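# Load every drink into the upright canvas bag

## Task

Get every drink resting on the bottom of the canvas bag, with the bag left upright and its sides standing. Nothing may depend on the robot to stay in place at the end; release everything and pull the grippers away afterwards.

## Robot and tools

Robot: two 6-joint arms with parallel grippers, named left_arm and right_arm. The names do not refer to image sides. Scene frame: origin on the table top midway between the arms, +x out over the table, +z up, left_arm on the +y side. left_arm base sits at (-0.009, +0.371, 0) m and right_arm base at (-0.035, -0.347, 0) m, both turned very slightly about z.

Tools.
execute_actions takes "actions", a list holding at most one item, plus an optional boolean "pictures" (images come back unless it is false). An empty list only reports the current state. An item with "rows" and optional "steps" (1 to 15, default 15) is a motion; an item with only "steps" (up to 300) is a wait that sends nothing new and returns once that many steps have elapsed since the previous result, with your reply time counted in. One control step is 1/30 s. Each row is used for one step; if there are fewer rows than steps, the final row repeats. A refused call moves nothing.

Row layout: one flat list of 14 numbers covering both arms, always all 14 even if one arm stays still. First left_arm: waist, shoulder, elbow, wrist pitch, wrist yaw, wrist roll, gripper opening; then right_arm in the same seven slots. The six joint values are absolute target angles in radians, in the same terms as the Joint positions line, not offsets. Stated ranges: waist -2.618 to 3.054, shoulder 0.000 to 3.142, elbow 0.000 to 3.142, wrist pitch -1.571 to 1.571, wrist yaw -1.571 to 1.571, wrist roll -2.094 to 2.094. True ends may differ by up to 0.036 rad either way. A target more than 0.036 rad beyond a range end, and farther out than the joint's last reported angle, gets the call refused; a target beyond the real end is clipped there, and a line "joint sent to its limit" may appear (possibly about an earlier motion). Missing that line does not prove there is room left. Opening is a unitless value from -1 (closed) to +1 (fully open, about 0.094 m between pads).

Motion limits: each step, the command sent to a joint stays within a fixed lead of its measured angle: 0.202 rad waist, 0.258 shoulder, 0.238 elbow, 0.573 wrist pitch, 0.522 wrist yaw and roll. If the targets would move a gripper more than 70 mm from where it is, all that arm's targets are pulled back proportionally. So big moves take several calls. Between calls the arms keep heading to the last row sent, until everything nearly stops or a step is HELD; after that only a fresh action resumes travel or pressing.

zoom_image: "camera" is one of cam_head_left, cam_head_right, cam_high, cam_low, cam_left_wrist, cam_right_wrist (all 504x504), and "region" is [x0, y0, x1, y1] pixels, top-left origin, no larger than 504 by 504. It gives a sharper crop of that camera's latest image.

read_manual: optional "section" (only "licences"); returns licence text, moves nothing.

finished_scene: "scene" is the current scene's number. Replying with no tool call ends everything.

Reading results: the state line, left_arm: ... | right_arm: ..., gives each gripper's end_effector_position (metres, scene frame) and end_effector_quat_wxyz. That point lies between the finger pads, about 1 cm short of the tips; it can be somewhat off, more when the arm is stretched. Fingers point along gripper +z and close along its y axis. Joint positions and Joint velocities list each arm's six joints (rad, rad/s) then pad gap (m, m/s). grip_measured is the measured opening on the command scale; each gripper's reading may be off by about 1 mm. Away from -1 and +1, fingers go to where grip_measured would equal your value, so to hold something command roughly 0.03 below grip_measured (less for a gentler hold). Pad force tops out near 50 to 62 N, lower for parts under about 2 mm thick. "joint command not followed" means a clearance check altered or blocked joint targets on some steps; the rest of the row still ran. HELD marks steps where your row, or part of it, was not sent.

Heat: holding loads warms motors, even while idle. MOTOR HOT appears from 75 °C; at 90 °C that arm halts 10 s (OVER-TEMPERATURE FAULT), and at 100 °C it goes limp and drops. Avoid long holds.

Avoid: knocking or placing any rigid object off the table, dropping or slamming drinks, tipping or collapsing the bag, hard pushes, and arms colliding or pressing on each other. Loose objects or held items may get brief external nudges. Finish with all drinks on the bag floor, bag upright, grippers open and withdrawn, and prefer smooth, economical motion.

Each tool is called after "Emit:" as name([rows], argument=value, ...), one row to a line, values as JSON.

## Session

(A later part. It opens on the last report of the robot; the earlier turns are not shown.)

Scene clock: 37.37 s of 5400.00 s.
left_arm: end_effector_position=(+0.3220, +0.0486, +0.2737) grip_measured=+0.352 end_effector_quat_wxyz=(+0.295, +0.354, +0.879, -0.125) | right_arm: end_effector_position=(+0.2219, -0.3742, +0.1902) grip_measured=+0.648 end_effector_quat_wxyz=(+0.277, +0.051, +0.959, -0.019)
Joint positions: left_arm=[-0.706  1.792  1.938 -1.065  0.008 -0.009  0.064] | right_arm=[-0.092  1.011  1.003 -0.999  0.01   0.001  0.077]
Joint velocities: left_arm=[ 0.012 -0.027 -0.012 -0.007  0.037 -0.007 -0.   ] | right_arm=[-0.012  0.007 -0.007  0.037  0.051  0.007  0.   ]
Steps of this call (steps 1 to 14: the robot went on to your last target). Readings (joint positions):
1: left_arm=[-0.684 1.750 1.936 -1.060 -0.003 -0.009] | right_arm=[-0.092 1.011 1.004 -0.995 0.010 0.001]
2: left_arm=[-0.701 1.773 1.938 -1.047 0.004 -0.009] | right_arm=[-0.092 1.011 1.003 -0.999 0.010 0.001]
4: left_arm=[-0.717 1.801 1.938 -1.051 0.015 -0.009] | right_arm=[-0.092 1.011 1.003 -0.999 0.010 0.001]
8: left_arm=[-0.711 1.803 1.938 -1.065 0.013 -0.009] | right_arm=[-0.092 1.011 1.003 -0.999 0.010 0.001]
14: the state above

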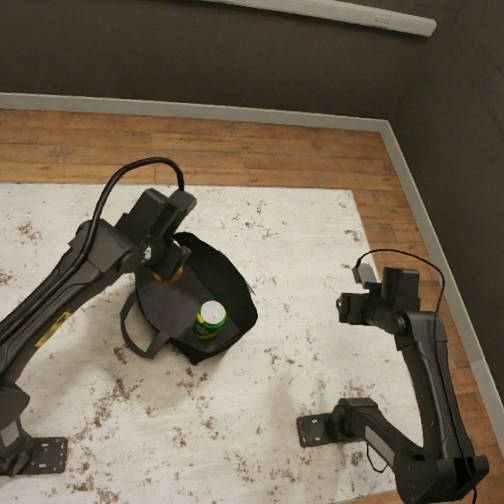

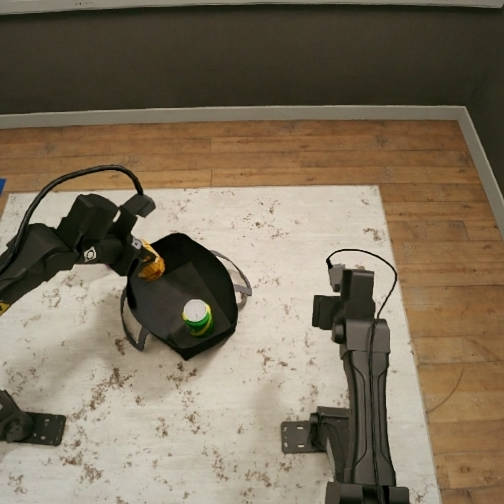

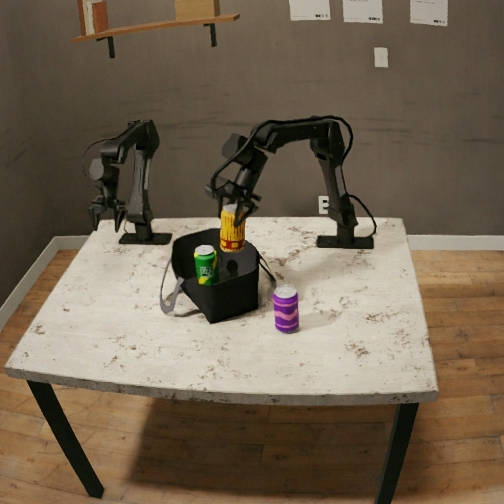

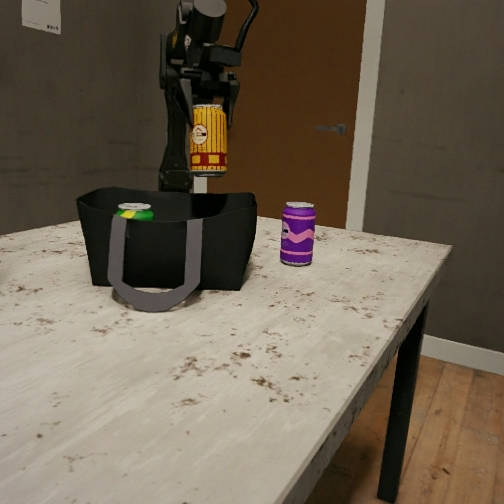

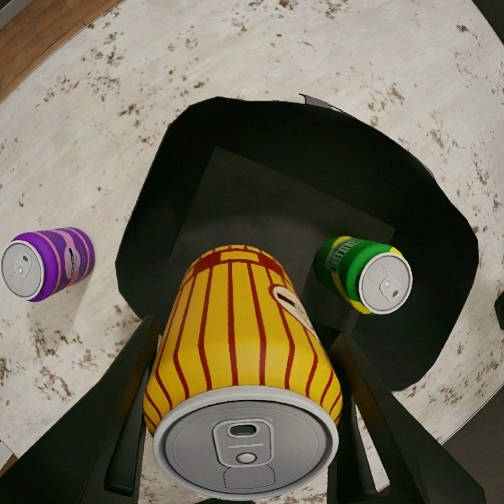

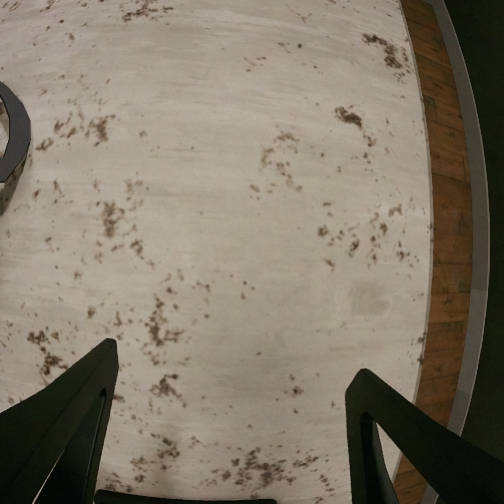

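Emit:
execute_actions([
  {"rows":[[-0.7,1.79,1.99,-1.0,0,0,0.315,-0.1,1,1,-1,0,0,1],[-0.7,1.82,2.0,-0.99,0,0,0.315,-0.1,1,1,-1,0,0,1],[-0.7,1.85,2.01,-0.98,0,0,0.315,-0.1,1,1,-1,0,0,1],[-0.7,1.88,2.02,-0.97,0,0,0.315,-0.1,1,1,-1,0,0,1],[-0.7,1.91,2.03,-0.96,0,0,0.315,-0.1,1,1,-1,0,0,1],[-0.7,1.94,2.04,-0.95,0,0,0.315,-0.1,1,1,-1,0,0,1],[-0.7,1.97,2.05,-0.94,0,0,0.315,-0.1,1,1,-1,0,0,1],[-0.7,2.0,2.055,-0.93,0,0,0.315,-0.1,1,1,-1,0,0,1],[-0.7,2.03,2.055,-0.92,0,0,0.315,-0.1,1,1,-1,0,0,1],[-0.7,2.06,2.055,-0.91,0,0,0.315,-0.1,1,1,-1,0,0,1],[-0.7,2.085,2.055,-0.9,0,0,0.315,-0.1,1,1,-1,0,0,1],[-0.7,2.11,2.055,-0.89,0,0,0.315,-0.1,1,1,-1,0,0,1],[-0.7,2.13,2.055,-0.88,0,0,0.315,-0.1,1,1,-1,0,0,1],[-0.7,2.145,2.055,-0.875,0,0,0.315,-0.1,1,1,-1,0,0,1],[-0.7,2.155,2.055,-0.87,0,0,0.315,-0.1,1,1,-1,0,0,1]],"steps":15},
], pictures=false)

Emit:
execute_actions([
  {"steps":14},
])

Scene clock: 41.30 s of 5400.00 s.
left_arm: end_effector_position=(+0.3748, -0.0027, +0.1493) grip_measured=+0.352 end_effector_quat_wxyz=(+0.228, +0.361, +0.899, -0.098) | right_arm: end_effector_position=(+0.2219, -0.3742, +0.1902) grip_measured=+1.000 end_effector_quat_wxyz=(+0.277, +0.051, +0.959, -0.019)
Joint positions: left_arm=[-0.706  2.156  2.03  -0.943  0.008 -0.009  0.064] | right_arm=[-0.092  1.011  1.003 -0.999  0.01   0.001  0.094]
Joint velocities: left_arm=[-0.017  0.779  0.007  0.11   0.022  0.051 -0.001] | right_arm=[ 0.007 -0.012 -0.007  0.022 -0.037 -0.022  0.   ]
Steps of this call (steps 1 to 30: the robot went on to your last target; steps 31 to 90: nothing new was sent; then 0.43 s passed at rest; steps 91 to 105: all 15 steps of this action). Readings (joint positions):
91: left_arm=[-0.706 1.792 1.938 -1.065 0.008 -0.009] | right_arm=[-0.092 1.011 1.003 -0.999 0.010 0.001]
92: left_arm=[-0.706 1.796 1.942 -1.066 0.008 -0.009] | right_arm=[-0.092 1.011 1.003 -0.999 0.010 0.001]
94: left_arm=[-0.706 1.822 1.968 -1.064 0.008 -0.009] | right_arm=[-0.092 1.011 1.003 -0.999 0.010 0.001]
98: left_arm=[-0.706 1.927 2.020 -1.017 0.008 -0.009] | right_arm=[-0.092 1.011 1.003 -0.999 0.010 0.001]
105: the state above

Scene clock: 41.77 s of 5400.00 s.
left_arm: end_effector_position=(+0.3784, -0.0062, +0.1352) grip_measured=+0.352 end_effector_quat_wxyz=(+0.224, +0.362, +0.900, -0.096) | right_arm: end_effector_position=(+0.2219, -0.3742, +0.1902) grip_measured=+1.000 end_effector_quat_wxyz=(+0.277, +0.051, +0.959, -0.019)
Joint positions: left_arm=[-0.706  2.185  2.023 -0.917  0.008 -0.009  0.064] | right_arm=[-0.092  1.011  1.003 -0.999  0.01   0.001  0.094]
Joint velocities: left_arm=[ 0.007  0.017 -0.017  0.081  0.022 -0.037 -0.001] | right_arm=[ 0.017 -0.007 -0.007  0.022 -0.007  0.081  0.   ]
Steps of this call (steps 1 to 14: the robot went on to your last target). Readings (joint positions):
1: left_arm=[-0.706 2.180 2.030 -0.940 0.008 -0.009] | right_arm=[-0.092 1.011 1.003 -0.999 0.010 0.001]
2: left_arm=[-0.706 2.198 2.029 -0.940 0.008 -0.009] | right_arm=[-0.092 1.011 1.003 -0.999 0.010 0.001]
4: left_arm=[-0.706 2.212 2.024 -0.940 0.008 -0.009] | right_arm=[-0.092 1.011 1.003 -0.999 0.010 0.001]
8: left_arm=[-0.706 2.202 2.023 -0.931 0.008 -0.009] | right_arm=[-0.092 1.011 1.003 -0.999 0.010 0.001]
14: the state above

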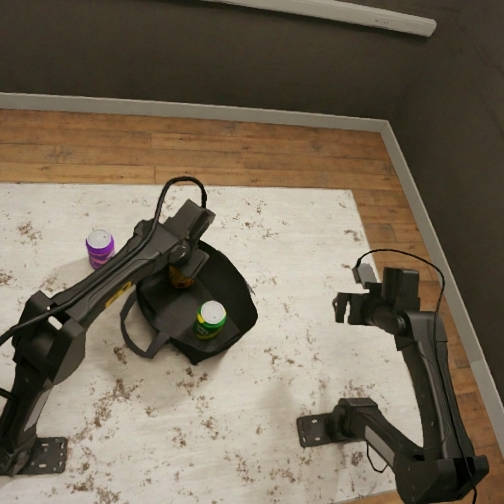

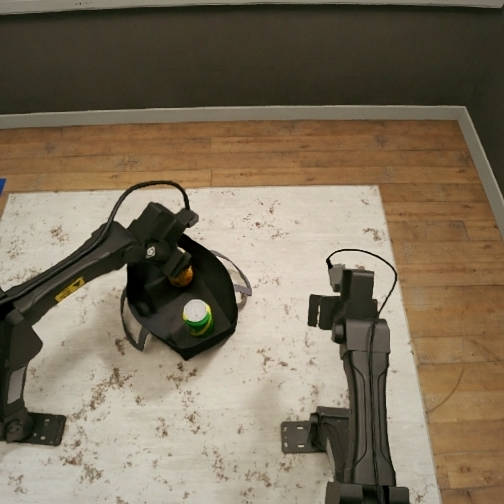

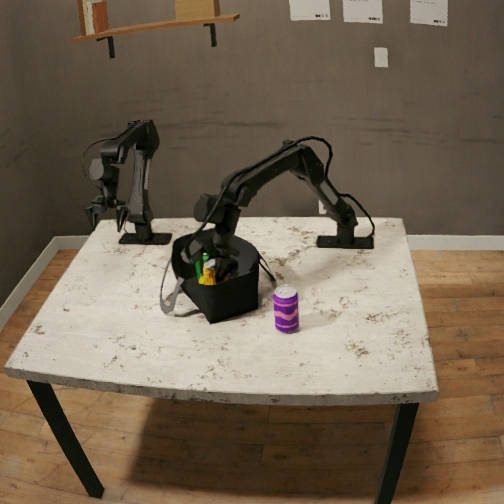

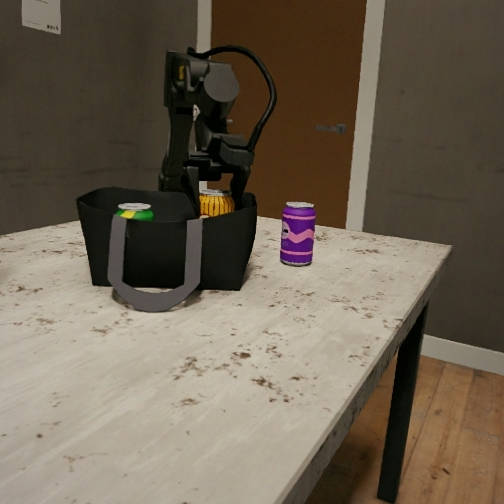

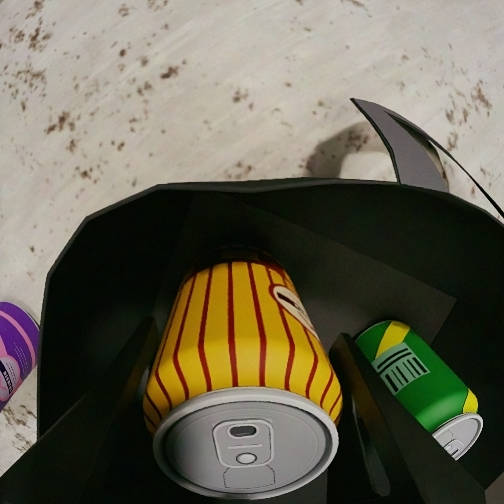

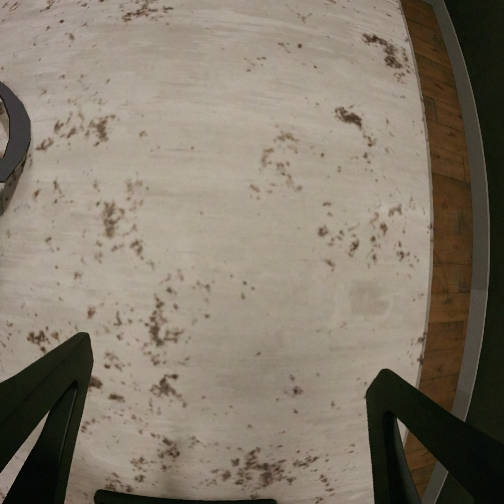

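Emit:
execute_actions([
  {"rows":[[-0.7,2.17,2.025,-0.865,0,0,0.315,-0.1,1,1,-1,0,0,1],[-0.7,2.172,2.015,-0.855,0,0,0.315,-0.1,1,1,-1,0,0,1],[-0.7,2.174,2.005,-0.845,0,0,0.315,-0.1,1,1,-1,0,0,1],[-0.7,2.176,1.995,-0.835,0,0,0.315,-0.1,1,1,-1,0,0,1],[-0.7,2.178,1.985,-0.825,0,0,0.315,-0.1,1,1,-1,0,0,1],[-0.7,2.18,1.975,-0.815,0,0,0.315,-0.1,1,1,-1,0,0,1],[-0.7,2.182,1.965,-0.805,0,0,0.315,-0.1,1,1,-1,0,0,1],[-0.7,2.184,1.955,-0.795,0,0,0.315,-0.1,1,1,-1,0,0,1],[-0.7,2.186,1.947,-0.785,0,0,0.315,-0.1,1,1,-1,0,0,1],[-0.7,2.188,1.94,-0.778,0,0,0.315,-0.1,1,1,-1,0,0,1],[-0.7,2.19,1.934,-0.772,0,0,0.315,-0.1,1,1,-1,0,0,1],[-0.7,2.192,1.928,-0.772,0,0,0.315,-0.1,1,1,-1,0,0,1]],"steps":15},
], pictures=false)

Emit:
execute_actions([
  {"rows":[[-0.7,2.205,1.928,-0.772,0,0,0.315,-0.1,1,1,-1,0,0,1]],"steps":12},
])

Scene clock: 45.40 s of 5400.00 s.
left_arm: end_effector_position=(+0.3779, -0.0055, +0.1031) grip_measured=+0.352 end_effector_quat_wxyz=(+0.214, +0.363, +0.902, -0.092) | right_arm: end_effector_position=(+0.2219, -0.3742, +0.1902) grip_measured=+1.000 end_effector_quat_wxyz=(+0.277, +0.051, +0.959, -0.019)
Joint positions: left_arm=[-0.706  2.2    1.93  -0.83   0.008 -0.009  0.064] | right_arm=[-0.092  1.011  1.003 -0.999  0.01   0.001  0.094]
Joint velocities: left_arm=[ 0.012  0.002 -0.007  0.227 -0.007 -0.022 -0.001] | right_arm=[ 0.007 -0.007 -0.027 -0.022  0.081  0.037  0.   ]
Steps of this call (steps 1 to 30: the robot went on to your last target; steps 31 to 90: nothing new was sent; then 0.13 s passed at rest; steps 91 to 105: all 15 steps of this action). Readings (joint positions):
91: left_arm=[-0.706 2.185 2.023 -0.916 0.008 -0.009] | right_arm=[-0.092 1.011 1.003 -0.999 0.010 0.001]
92: left_arm=[-0.706 2.185 2.022 -0.915 0.008 -0.009] | right_arm=[-0.092 1.011 1.003 -0.999 0.010 0.001]
94: left_arm=[-0.706 2.185 2.012 -0.904 0.008 -0.009] | right_arm=[-0.092 1.011 1.003 -0.999 0.010 0.001]
98: left_arm=[-0.706 2.186 1.973 -0.873 0.008 -0.009] | right_arm=[-0.092 1.011 1.003 -0.999 0.010 0.001]
105: the state above

Scene clock: 45.80 s of 5400.00 s.
left_arm: end_effector_position=(+0.3816, -0.0090, +0.1018) grip_measured=+0.352 end_effector_quat_wxyz=(+0.222, +0.362, +0.901, -0.095) | right_arm: end_effector_position=(+0.2219, -0.3742, +0.1902) grip_measured=+1.000 end_effector_quat_wxyz=(+0.277, +0.051, +0.959, -0.019)
Joint positions: left_arm=[-0.706  2.207  1.93  -0.807  0.007 -0.009  0.064] | right_arm=[-0.092  1.011  1.003 -0.999  0.01   0.001  0.094]
Joint velocities: left_arm=[-0.002  0.007  0.007  0.022 -0.007 -0.007 -0.   ] | right_arm=[ 0.012  0.012 -0.007 -0.022  0.007 -0.037  0.   ]
Steps of this call (steps 1 to 12: all 12 steps of this action). Readings (joint positions):
1: left_arm=[-0.706 2.201 1.930 -0.823 0.008 -0.009] | right_arm=[-0.092 1.011 1.003 -0.999 0.010 0.001]
2: left_arm=[-0.706 2.203 1.930 -0.819 0.008 -0.009] | right_arm=[-0.092 1.011 1.003 -0.999 0.010 0.001]
4: left_arm=[-0.706 2.206 1.930 -0.812 0.007 -0.009] | right_arm=[-0.092 1.011 1.003 -0.999 0.010 0.001]
8: left_arm=[-0.706 2.207 1.930 -0.807 0.007 -0.009] | right_arm=[-0.092 1.011 1.003 -0.999 0.010 0.001]
12: the state above

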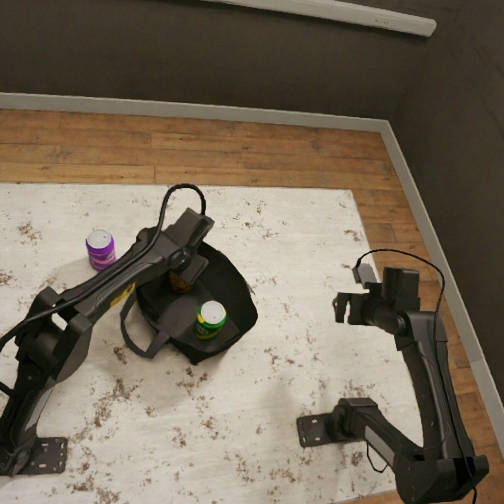

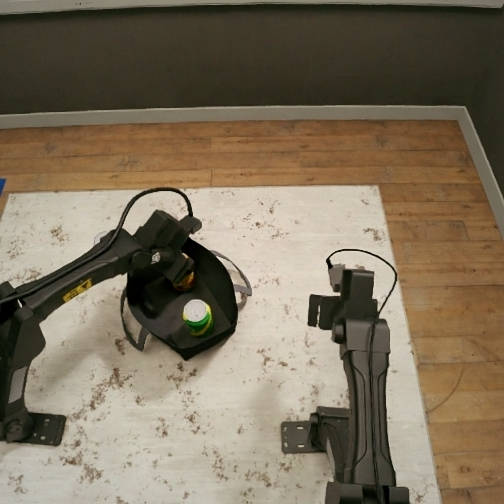

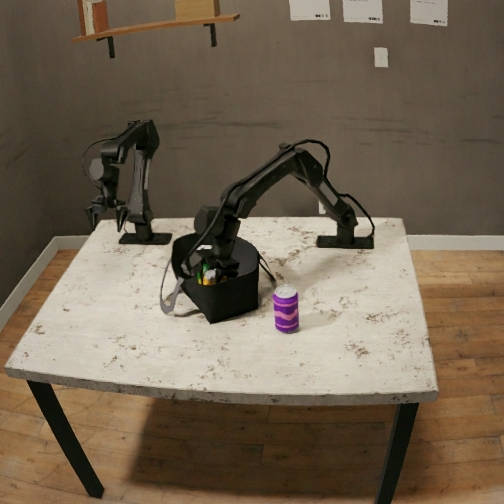

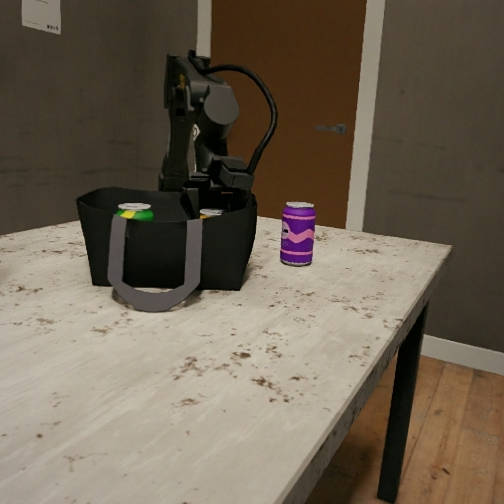

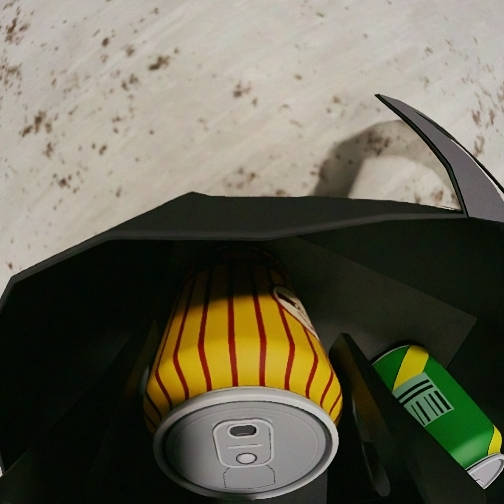

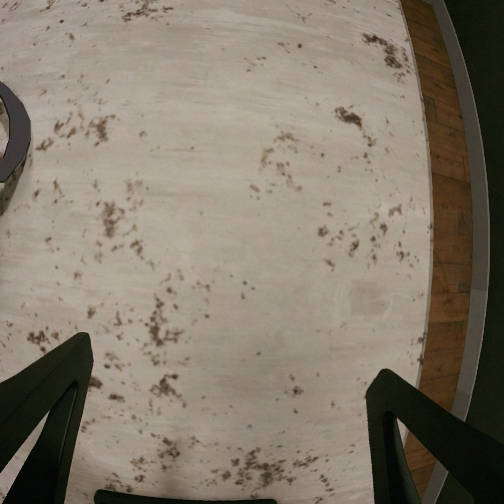

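Emit:
execute_actions([
  {"rows":[[-0.7,2.2,1.93,-0.8,0,0,0.6,-0.1,1,1,-1,0,0,1]],"steps":7},
], pictures=false)

Emit:
execute_actions([
  {"rows":[[-0.7,2.175,1.93,-0.82,0,0,0.6,-0.1,1,1,-1,0,0,1],[-0.7,2.15,1.93,-0.84,0,0,0.6,-0.1,1,1,-1,0,0,1],[-0.7,2.125,1.93,-0.86,0,0,0.6,-0.1,1,1,-1,0,0,1],[-0.7,2.1,1.93,-0.88,0,0,0.6,-0.1,1,1,-1,0,0,1],[-0.7,2.075,1.93,-0.9,0,0,0.6,-0.1,1,1,-1,0,0,1],[-0.7,2.05,1.93,-0.92,0,0,0.6,-0.1,1,1,-1,0,0,1],[-0.7,2.025,1.93,-0.94,0,0,0.6,-0.1,1,1,-1,0,0,1],[-0.7,2.0,1.93,-0.96,0,0,0.6,-0.1,1,1,-1,0,0,1],[-0.7,1.975,1.93,-0.98,0,0,0.6,-0.1,1,1,-1,0,0,1],[-0.7,1.95,1.93,-1,0,0,0.6,-0.1,1,1,-1,0,0,1],[-0.7,1.93,1.93,-1,0,0,0.6,-0.1,1,1,-1,0,0,1],[-0.7,1.91,1.93,-1,0,0,0.6,-0.1,1,1,-1,0,0,1]],"steps":15},
])

Emit:
execute_actions([
  {"rows":[[-0.66,1.91,1.93,-1,0,0,0.6,-0.1,1,1,-1,0,0,1],[-0.62,1.91,1.93,-1,0,0,0.6,-0.1,1,1,-1,0,0,1],[-0.58,1.91,1.93,-1,0,0,0.6,-0.1,1,1,-1,0,0,1],[-0.54,1.91,1.93,-1,0,0,0.6,-0.1,1,1,-1,0,0,1],[-0.5,1.91,1.93,-1,0,0,0.6,-0.1,1,1,-1,0,0,1],[-0.46,1.91,1.93,-1,0,0,0.6,-0.1,1,1,-1,0,0,1],[-0.42,1.91,1.93,-1,0,0,0.6,-0.1,1,1,-1,0,0,1],[-0.38,1.91,1.93,-1,0,0,0.6,-0.1,1,1,-1,0,0,1],[-0.34,1.91,1.93,-1,0,0,0.6,-0.1,1,1,-1,0,0,1],[-0.31,1.91,1.93,-1,0,0,0.6,-0.1,1,1,-1,0,0,1],[-0.29,1.91,1.91,-1,0,0,1,-0.1,1,1,-1,0,0,1],[-0.285,1.92,1.89,-0.99,0,0,1,-0.1,1,1,-1,0,0,1],[-0.285,1.93,1.87,-0.98,0,0,1,-0.1,1,1,-1,0,0,1],[-0.285,1.93,1.85,-0.97,0,0,1,-0.1,1,1,-1,0,0,1],[-0.285,1.93,1.83,-0.96,0,0,1,-0.1,1,1,-1,0,0,1]],"steps":15},
], pictures=false)

Emit:
execute_actions([
  {"steps":14},
])

Scene clock: 53.77 s of 5400.00 s.
left_arm: end_effector_position=(+0.3817, -0.0091, +0.1019) grip_measured=+0.598 end_effector_quat_wxyz=(+0.222, +0.362, +0.901, -0.095) | right_arm: end_effector_position=(+0.2219, -0.3742, +0.1902) grip_measured=+1.000 end_effector_quat_wxyz=(+0.277, +0.051, +0.959, -0.019)
Joint positions: left_arm=[-0.706  2.207  1.93  -0.806  0.007 -0.009  0.075] | right_arm=[-0.092  1.011  1.003 -0.999  0.01   0.001  0.094]
Joint velocities: left_arm=[ 0.002  0.002 -0.012  0.022  0.007  0.022 -0.   ] | right_arm=[ 0.007 -0.002 -0.022  0.095  0.007 -0.007  0.   ]
Steps of this call (steps 1 to 15: the robot went on to your last target; steps 16 to 90: nothing new was sent; then 4.73 s passed at rest; steps 91 to 97: all 7 steps of this action). Readings (joint positions):
91: left_arm=[-0.706 2.207 1.930 -0.807 0.007 -0.009] | right_arm=[-0.092 1.011 1.003 -0.999 0.010 0.001]
92: left_arm=[-0.706 2.207 1.930 -0.807 0.007 -0.009] | right_arm=[-0.092 1.011 1.003 -0.999 0.010 0.001]
94: left_arm=[-0.706 2.207 1.930 -0.806 0.007 -0.009] | right_arm=[-0.092 1.011 1.003 -0.999 0.010 0.001]
97: the state above

Scene clock: 54.27 s of 5400.00 s.
left_arm: end_effector_position=(+0.3488, +0.0229, +0.2415) grip_measured=+0.598 end_effector_quat_wxyz=(+0.299, +0.353, +0.877, -0.127) | right_arm: end_effector_position=(+0.2219, -0.3742, +0.1902) grip_measured=+1.000 end_effector_quat_wxyz=(+0.277, +0.051, +0.959, -0.019)
Joint positions: left_arm=[-0.706  1.895  1.93  -0.944  0.007 -0.009  0.075] | right_arm=[-0.092  1.011  1.003 -0.999  0.01   0.001  0.094]
Joint velocities: left_arm=[-0.002 -0.32  -0.017 -0.154  0.022  0.037 -0.001] | right_arm=[-0.027 -0.007  0.002  0.037  0.007  0.022  0.   ]
Steps of this call (steps 1 to 15: all 15 steps of this action). Readings (joint positions):
1: left_arm=[-0.706 2.206 1.930 -0.806 0.007 -0.009] | right_arm=[-0.092 1.011 1.003 -0.999 0.010 0.001]
2: left_arm=[-0.706 2.202 1.930 -0.809 0.007 -0.009] | right_arm=[-0.092 1.011 1.003 -0.999 0.010 0.001]
4: left_arm=[-0.706 2.181 1.930 -0.827 0.007 -0.009] | right_arm=[-0.092 1.011 1.003 -0.999 0.010 0.001]
8: left_arm=[-0.706 2.083 1.930 -0.882 0.007 -0.009] | right_arm=[-0.092 1.011 1.003 -0.999 0.010 0.001]
15: the state above

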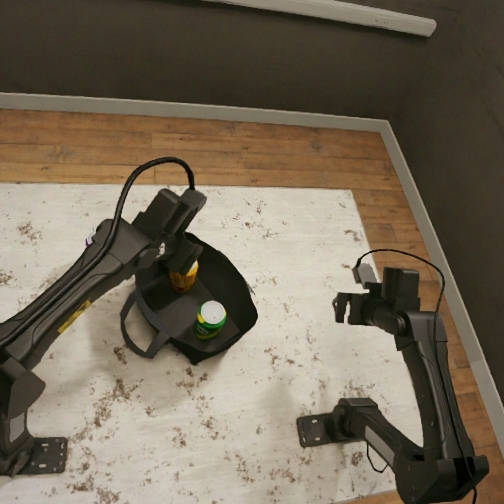

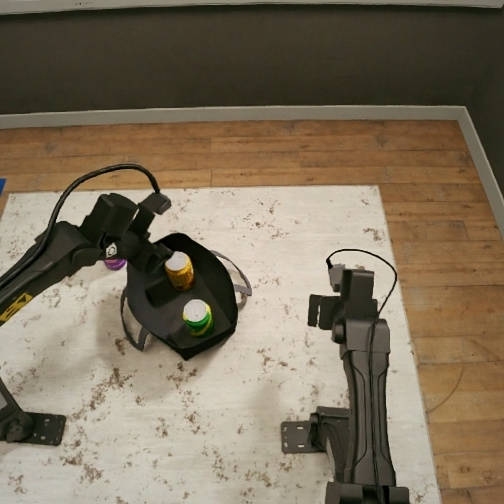

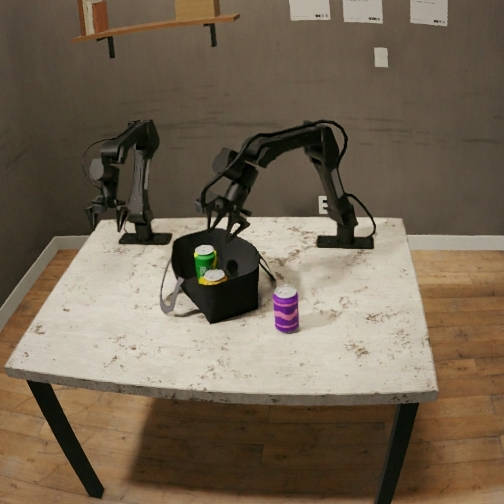

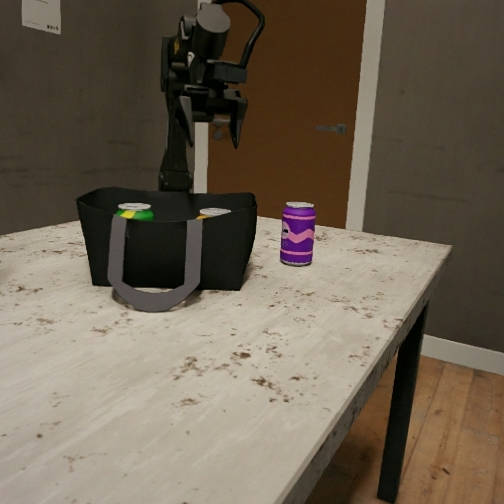

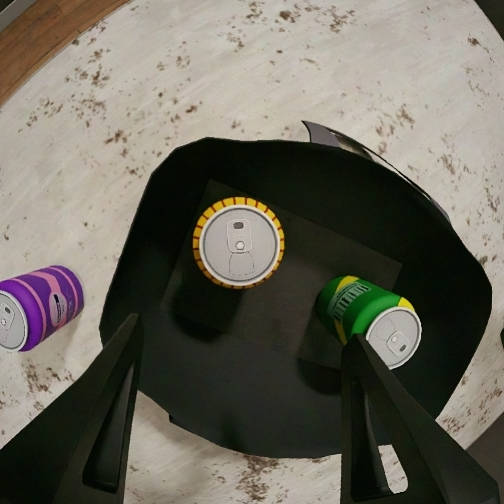

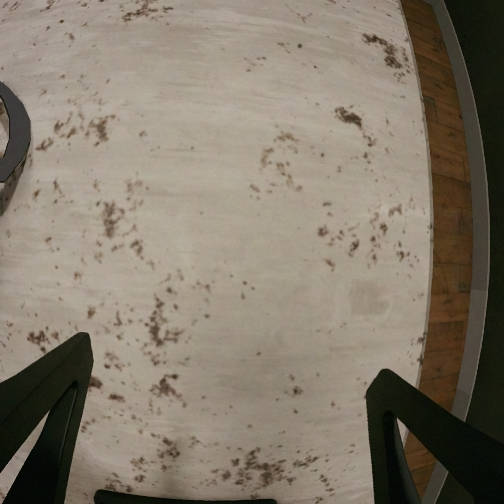

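Scene clock: 54.77 s of 5400.00 s.
left_arm: end_effector_position=(+0.4604, +0.2219, +0.2155) grip_measured=+1.000 end_effector_quat_wxyz=(+0.288, +0.144, +0.946, -0.041) | right_arm: end_effector_position=(+0.2219, -0.3742, +0.1902) grip_measured=+1.000 end_effector_quat_wxyz=(+0.277, +0.051, +0.959, -0.019)
Joint positions: left_arm=[-0.249  1.912  1.89  -0.959 -0.011 -0.007  0.094] | right_arm=[-0.092  1.011  1.003 -0.999  0.01   0.001  0.094]
Joint velocities: left_arm=[ 0.042  0.002 -0.569  0.066  0.007 -0.022  0.   ] | right_arm=[-0.007 -0.012 -0.012 -0.037  0.007  0.051  0.   ]
Steps of this call (steps 1 to 15: all 15 steps of this action). Readings (joint positions):
1: left_arm=[-0.703 1.887 1.930 -0.946 0.007 -0.009] | right_arm=[-0.092 1.011 1.003 -0.999 0.010 0.001]
2: left_arm=[-0.695 1.885 1.930 -0.948 0.009 -0.008] | right_arm=[-0.092 1.011 1.003 -0.999 0.010 0.001]
4: left_arm=[-0.650 1.890 1.930 -0.955 0.014 -0.008] | right_arm=[-0.092 1.011 1.003 -0.999 0.010 0.001]
8: left_arm=[-0.476 1.907 1.930 -0.964 0.015 -0.007] | right_arm=[-0.092 1.011 1.003 -0.999 0.010 0.001]
15: the state above

Scene clock: 55.23 s of 5400.00 s.
left_arm: end_effector_position=(+0.4477, +0.2072, +0.1855) grip_measured=+1.000 end_effector_quat_wxyz=(+0.251, +0.163, +0.953, -0.043) | right_arm: end_effector_position=(+0.2219, -0.3742, +0.1902) grip_measured=+1.000 end_effector_quat_wxyz=(+0.277, +0.051, +0.959, -0.019)
Joint positions: left_arm=[-0.284  1.932  1.836 -0.959 -0.005 -0.007  0.094] | right_arm=[-0.092  1.011  1.003 -0.999  0.01   0.001  0.094]
Joint velocities: left_arm=[-0.002  0.012 -0.002 -0.051  0.051  0.022  0.   ] | right_arm=[ 0.012 -0.007 -0.002 -0.051 -0.051 -0.037  0.   ]
Steps of this call (steps 1 to 14: the robot went on to your last target). Readings (joint positions):
1: left_arm=[-0.250 1.913 1.872 -0.958 -0.011 -0.007] | right_arm=[-0.092 1.011 1.003 -0.999 0.010 0.001]
2: left_arm=[-0.255 1.916 1.858 -0.959 -0.011 -0.007] | right_arm=[-0.092 1.011 1.003 -0.999 0.010 0.001]
4: left_arm=[-0.269 1.925 1.842 -0.959 -0.010 -0.007] | right_arm=[-0.092 1.011 1.003 -0.999 0.010 0.001]
8: left_arm=[-0.284 1.932 1.836 -0.959 -0.006 -0.007] | right_arm=[-0.092 1.011 1.003 -0.999 0.010 0.001]
14: the state above

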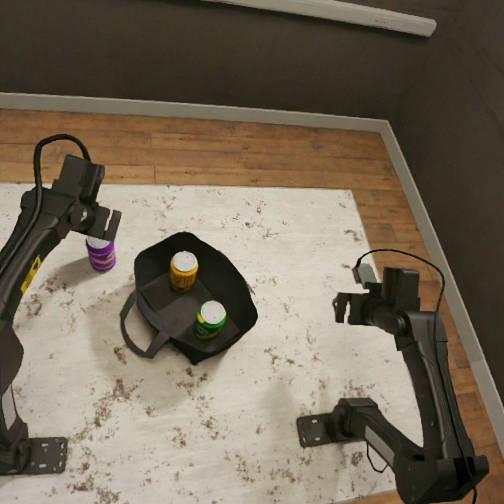

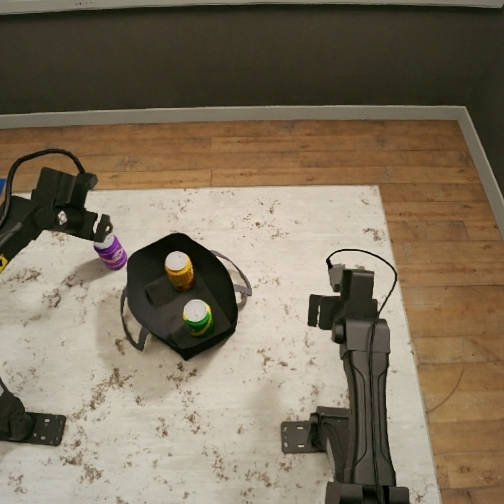

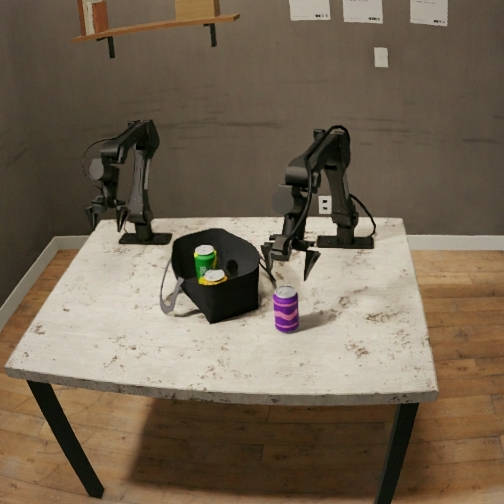

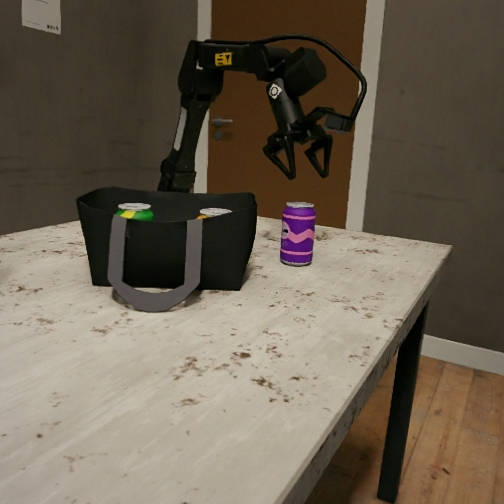

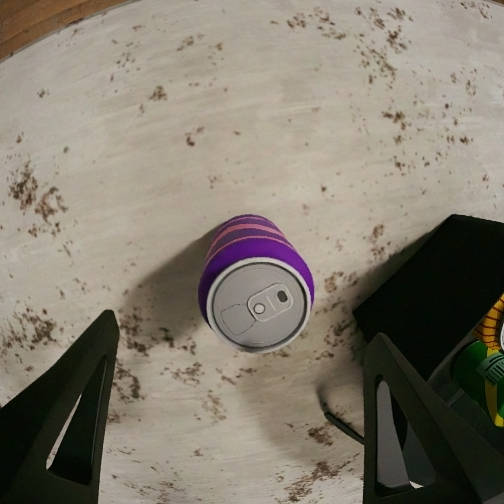

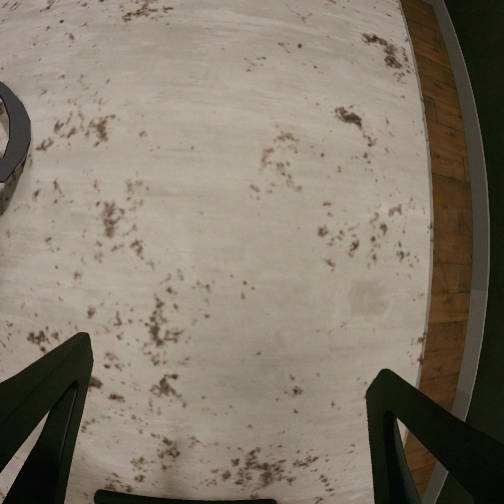

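Emit:
execute_actions([
  {"rows":[[-0.312,1.935,1.82,-0.93,0,0,0.85,-0.1,1,1,-1,0,0,1],[-0.312,1.94,1.805,-0.91,0,0,0.85,-0.1,1,1,-1,0,0,1],[-0.312,1.945,1.79,-0.89,0,0,0.85,-0.1,1,1,-1,0,0,1],[-0.312,1.95,1.77,-0.87,0,0,0.85,-0.1,1,1,-1,0,0,1],[-0.312,1.955,1.75,-0.85,0,0,0.85,-0.1,1,1,-1,0,0,1],[-0.312,1.96,1.73,-0.825,0,0,0.85,-0.1,1,1,-1,0,0,1],[-0.312,1.965,1.71,-0.8,0,0,0.85,-0.1,1,1,-1,0,0,1],[-0.312,1.97,1.69,-0.775,0,0,0.85,-0.1,1,1,-1,0,0,1],[-0.312,1.975,1.67,-0.75,0,0,0.85,-0.1,1,1,-1,0,0,1],[-0.312,1.98,1.65,-0.725,0,0,0.85,-0.1,1,1,-1,0,0,1],[-0.312,1.985,1.63,-0.7,0,0,0.85,-0.1,1,1,-1,0,0,1],[-0.312,1.99,1.615,-0.68,0,0,0.85,-0.1,1,1,-1,0,0,1],[-0.312,1.995,1.6,-0.667,0,0,0.85,-0.1,1,1,-1,0,0,1],[-0.312,2.0,1.59,-0.667,0,0,0.85,-0.1,1,1,-1,0,0,1]],"steps":15},
], pictures=false)

Emit:
execute_actions([
  {"steps":8},
], pictures=false)

Emit:
execute_actions([
  {"rows":[[-0.312,2.0,1.59,-0.667,0,0,0.65,-0.1,1,1,-1,0,0,1],[-0.312,2.0,1.59,-0.667,0,0,0.55,-0.1,1,1,-1,0,0,1],[-0.312,2.0,1.59,-0.667,0,0,0.5,-0.1,1,1,-1,0,0,1],[-0.312,2.0,1.59,-0.667,0,0,0.46,-0.1,1,1,-1,0,0,1],[-0.312,2.0,1.59,-0.667,0,0,0.42,-0.1,1,1,-1,0,0,1],[-0.312,2.0,1.59,-0.667,0,0,0.38,-0.1,1,1,-1,0,0,1],[-0.312,2.0,1.59,-0.667,0,0,0.315,-0.1,1,1,-1,0,0,1]],"steps":13},
])

Scene clock: 59.60 s of 5400.00 s.
left_arm: end_effector_position=(+0.4460, +0.1952, +0.1026) grip_measured=+0.852 end_effector_quat_wxyz=(+0.225, +0.176, +0.957, -0.041) | right_arm: end_effector_position=(+0.2219, -0.3742, +0.1902) grip_measured=+1.000 end_effector_quat_wxyz=(+0.277, +0.051, +0.959, -0.019)
Joint positions: left_arm=[-0.308  1.991  1.613 -0.732 -0.005 -0.007  0.087] | right_arm=[-0.092  1.011  1.003 -0.999  0.01   0.001  0.094]
Joint velocities: left_arm=[ 0.002  0.217 -0.349  0.198 -0.051  0.022 -0.001] | right_arm=[-0.012  0.002 -0.012  0.051  0.051  0.066  0.   ]
Steps of this call (steps 1 to 30: the robot went on to your last target; steps 31 to 90: nothing new was sent; then 0.87 s passed at rest; steps 91 to 105: all 15 steps of this action). Readings (joint positions):
91: left_arm=[-0.285 1.932 1.836 -0.958 -0.005 -0.007] | right_arm=[-0.092 1.011 1.003 -0.999 0.010 0.001]
92: left_arm=[-0.288 1.932 1.834 -0.952 -0.005 -0.007] | right_arm=[-0.092 1.011 1.003 -0.999 0.010 0.001]
94: left_arm=[-0.296 1.932 1.819 -0.927 -0.005 -0.007] | right_arm=[-0.092 1.011 1.003 -0.999 0.010 0.001]
98: left_arm=[-0.308 1.938 1.747 -0.858 -0.005 -0.007] | right_arm=[-0.092 1.011 1.003 -0.999 0.010 0.001]
105: the state above

Scene clock: 59.87 s of 5400.00 s.
left_arm: end_effector_position=(+0.4488, +0.1940, +0.0915) grip_measured=+0.852 end_effector_quat_wxyz=(+0.226, +0.176, +0.957, -0.041) | right_arm: end_effector_position=(+0.2219, -0.3742, +0.1902) grip_measured=+1.000 end_effector_quat_wxyz=(+0.277, +0.051, +0.959, -0.019)
Joint positions: left_arm=[-0.308  2.008  1.592 -0.692 -0.005 -0.007  0.087] | right_arm=[-0.092  1.011  1.003 -0.999  0.01   0.001  0.094]
Joint velocities: left_arm=[ 0.002  0.012  0.002  0.125 -0.007  0.007 -0.   ] | right_arm=[ 0.002 -0.022 -0.002 -0.051  0.051 -0.022  0.   ]
Steps of this call (steps 1 to 8: the robot went on to your last target). Readings (joint positions):
1: left_arm=[-0.308 1.998 1.603 -0.725 -0.005 -0.007] | right_arm=[-0.092 1.011 1.003 -0.999 0.010 0.001]
2: left_arm=[-0.308 2.004 1.597 -0.721 -0.005 -0.007] | right_arm=[-0.092 1.011 1.003 -0.999 0.010 0.001]
4: left_arm=[-0.308 2.008 1.592 -0.714 -0.005 -0.007] | right_arm=[-0.092 1.011 1.003 -0.999 0.010 0.001]
8: the state above

Scene clock: 60.30 s of 5400.00 s.
left_arm: end_effector_position=(+0.4512, +0.1937, +0.0927) grip_measured=+0.354 end_effector_quat_wxyz=(+0.231, +0.175, +0.956, -0.040) | right_arm: end_effector_position=(+0.2219, -0.3742, +0.1902) grip_measured=+1.000 end_effector_quat_wxyz=(+0.277, +0.051, +0.959, -0.019)
Joint positions: left_arm=[-0.308  2.008  1.592 -0.681 -0.008 -0.007  0.064] | right_arm=[-0.092  1.011  1.003 -0.999  0.01   0.001  0.094]
Joint velocities: left_arm=[-0.007 -0.007 -0.002  0.037 -0.037 -0.037  0.001] | right_arm=[-0.002  0.012 -0.012  0.051  0.022  0.037  0.   ]
Steps of this call (steps 1 to 13: all 13 steps of this action). Readings (joint positions):
1: left_arm=[-0.308 2.008 1.592 -0.690 -0.005 -0.007] | right_arm=[-0.092 1.011 1.003 -0.999 0.010 0.001]
2: left_arm=[-0.308 2.008 1.592 -0.688 -0.005 -0.007] | right_arm=[-0.092 1.011 1.003 -0.999 0.010 0.001]
4: left_arm=[-0.308 2.008 1.592 -0.684 -0.006 -0.007] | right_arm=[-0.092 1.011 1.003 -0.999 0.010 0.001]
8: left_arm=[-0.308 2.008 1.592 -0.682 -0.008 -0.007] | right_arm=[-0.092 1.011 1.003 -0.999 0.010 0.001]
13: the state above

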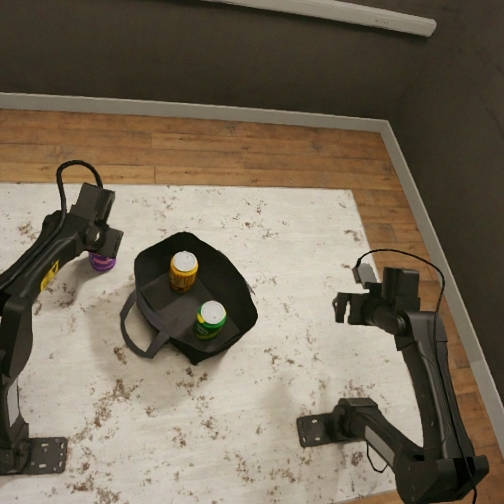

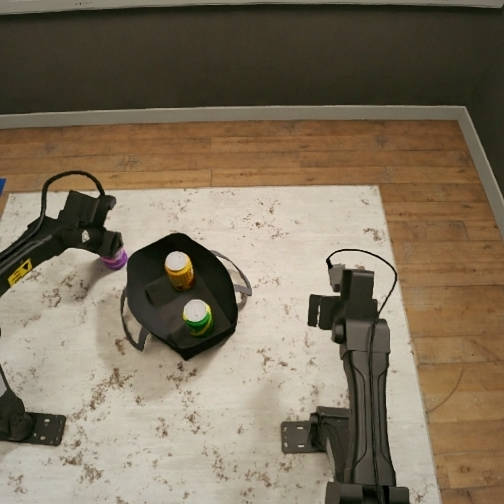

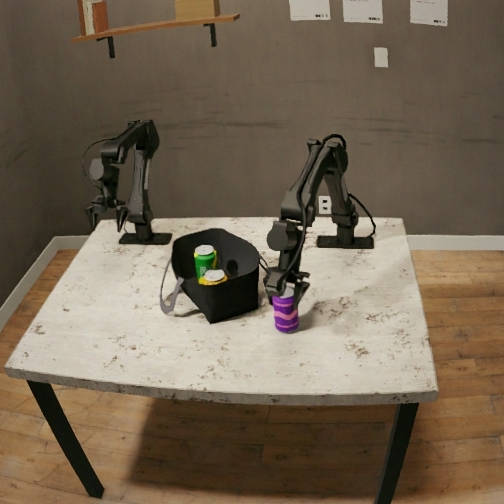

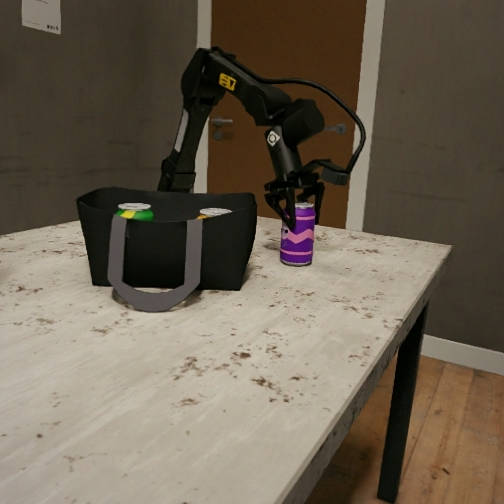

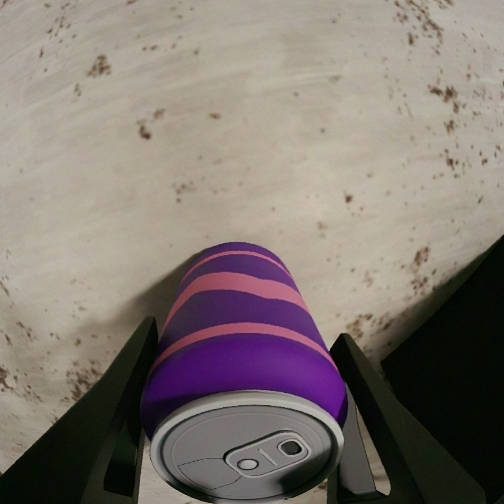

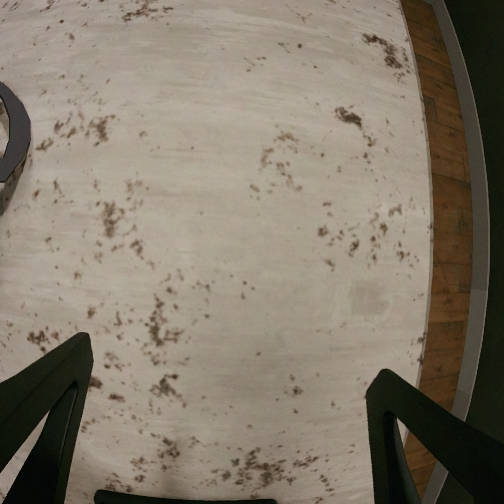

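Emit:
execute_actions([
  {"rows":[[-0.312,1.984,1.615,-0.69,0,0,0.315,-0.1,1,1,-1,0,0,1],[-0.312,1.968,1.64,-0.715,0,0,0.315,-0.1,1,1,-1,0,0,1],[-0.312,1.952,1.665,-0.74,0,0,0.315,-0.1,1,1,-1,0,0,1],[-0.312,1.936,1.69,-0.765,0,0,0.315,-0.1,1,1,-1,0,0,1],[-0.312,1.92,1.715,-0.79,0,0,0.315,-0.1,1,1,-1,0,0,1],[-0.312,1.904,1.74,-0.815,0,0,0.315,-0.1,1,1,-1,0,0,1],[-0.312,1.888,1.765,-0.84,0,0,0.315,-0.1,1,1,-1,0,0,1],[-0.312,1.872,1.79,-0.865,0,0,0.315,-0.1,1,1,-1,0,0,1],[-0.312,1.856,1.815,-0.89,0,0,0.315,-0.1,1,1,-1,0,0,1],[-0.312,1.84,1.84,-0.915,0,0,0.315,-0.1,1,1,-1,0,0,1],[-0.312,1.824,1.865,-0.94,0,0,0.315,-0.1,1,1,-1,0,0,1],[-0.312,1.808,1.89,-0.965,0,0,0.315,-0.1,1,1,-1,0,0,1],[-0.312,1.792,1.915,-0.99,0,0,0.315,-0.1,1,1,-1,0,0,1],[-0.312,1.776,1.94,-1.015,0,0,0.315,-0.1,1,1,-1,0,0,1],[-0.312,1.76,1.97,-1.04,0,0,0.315,-0.1,1,1,-1,0,0,1]]},
], pictures=false)

Emit:
execute_actions([
  {"steps":15},
])

Scene clock: 66.67 s of 5400.00 s.
left_arm: end_effector_position=(+0.4425, +0.1968, +0.2249) grip_measured=+0.354 end_effector_quat_wxyz=(+0.298, +0.172, +0.937, -0.054) | right_arm: end_effector_position=(+0.2219, -0.3742, +0.1902) grip_measured=+1.000 end_effector_quat_wxyz=(+0.277, +0.051, +0.959, -0.019)
Joint positions: left_arm=[-0.308  1.859  1.844 -0.941 -0.007 -0.007  0.064] | right_arm=[-0.092  1.011  1.003 -0.999  0.01   0.001  0.094]
Joint velocities: left_arm=[ 0.002 -0.491  0.794 -0.652 -0.022 -0.037 -0.002] | right_arm=[-0.007  0.007 -0.007 -0.022 -0.037  0.139  0.   ]
Steps of this call (steps 1 to 15: the robot went on to your last target; steps 16 to 90: nothing new was sent; then 2.87 s passed at rest; steps 91 to 105: all 15 steps of this action). Readings (joint positions):
91: left_arm=[-0.308 2.008 1.592 -0.681 -0.008 -0.007] | right_arm=[-0.092 1.011 1.003 -0.999 0.010 0.001]
92: left_arm=[-0.308 2.006 1.595 -0.685 -0.008 -0.007] | right_arm=[-0.092 1.011 1.003 -0.999 0.010 0.001]
94: left_arm=[-0.308 2.004 1.610 -0.716 -0.007 -0.007] | right_arm=[-0.092 1.011 1.003 -0.999 0.010 0.001]
98: left_arm=[-0.308 1.971 1.676 -0.809 -0.007 -0.007] | right_arm=[-0.092 1.011 1.003 -0.999 0.010 0.001]
105: the state above

Scene clock: 67.17 s of 5400.00 s.
left_arm: end_effector_position=(+0.4197, +0.2057, +0.2872) grip_measured=+0.354 end_effector_quat_wxyz=(+0.328, +0.170, +0.927, -0.060) | right_arm: end_effector_position=(+0.2219, -0.3742, +0.1902) grip_measured=+1.000 end_effector_quat_wxyz=(+0.277, +0.051, +0.959, -0.019)
Joint positions: left_arm=[-0.308  1.774  1.955 -1.071 -0.007 -0.007  0.064] | right_arm=[-0.092  1.011  1.003 -0.999  0.01   0.001  0.094]
Joint velocities: left_arm=[ 0.002  0.051 -0.002 -0.154  0.022  0.11  -0.001] | right_arm=[ 0.007 -0.002 -0.002  0.051 -0.022  0.007  0.   ]
Steps of this call (steps 1 to 15: the robot went on to your last target). Readings (joint positions):
1: left_arm=[-0.308 1.842 1.871 -0.961 -0.007 -0.007] | right_arm=[-0.092 1.011 1.003 -0.999 0.010 0.001]
2: left_arm=[-0.308 1.824 1.895 -0.980 -0.007 -0.007] | right_arm=[-0.092 1.011 1.003 -0.999 0.010 0.001]
4: left_arm=[-0.308 1.789 1.930 -1.004 -0.007 -0.007] | right_arm=[-0.092 1.011 1.003 -0.999 0.010 0.001]
8: left_arm=[-0.308 1.754 1.955 -1.023 -0.007 -0.007] | right_arm=[-0.092 1.011 1.003 -0.999 0.010 0.001]
15: the state above

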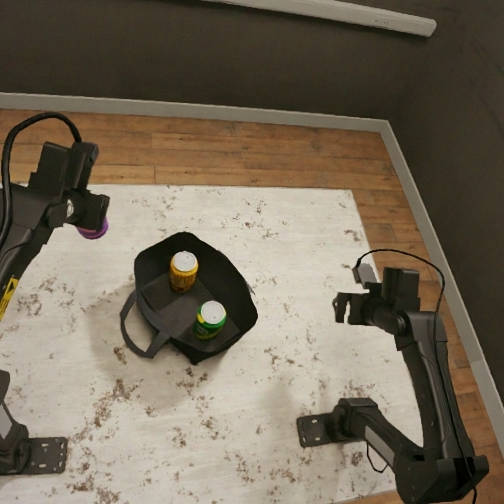

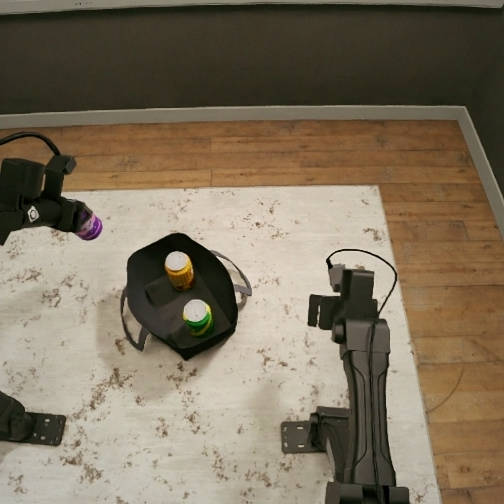

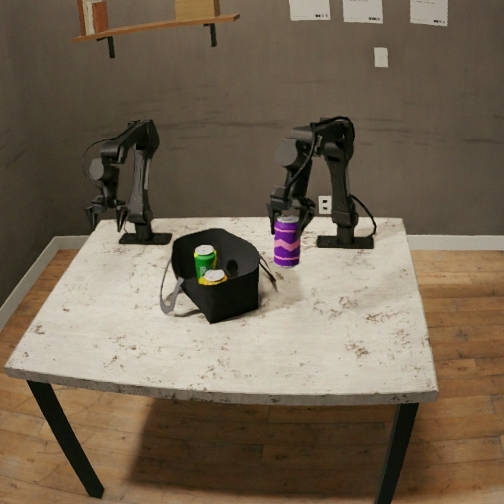

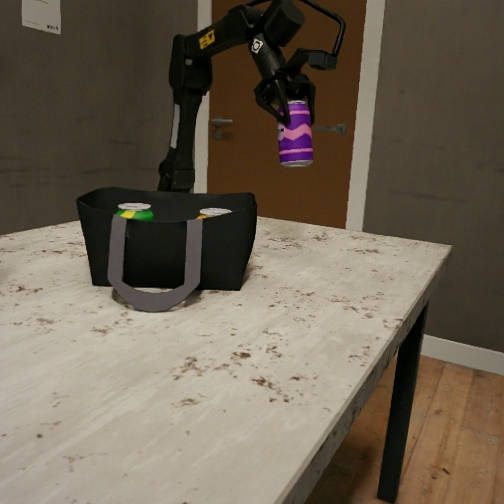

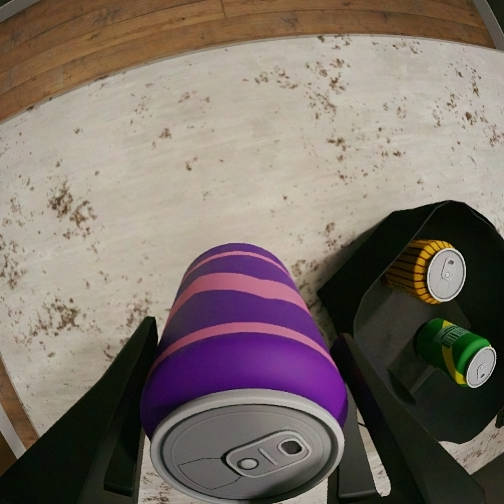

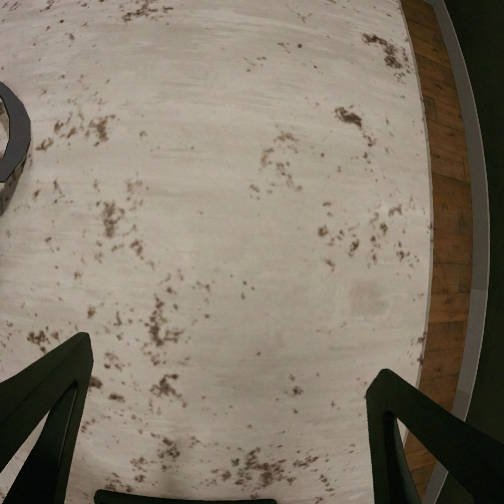

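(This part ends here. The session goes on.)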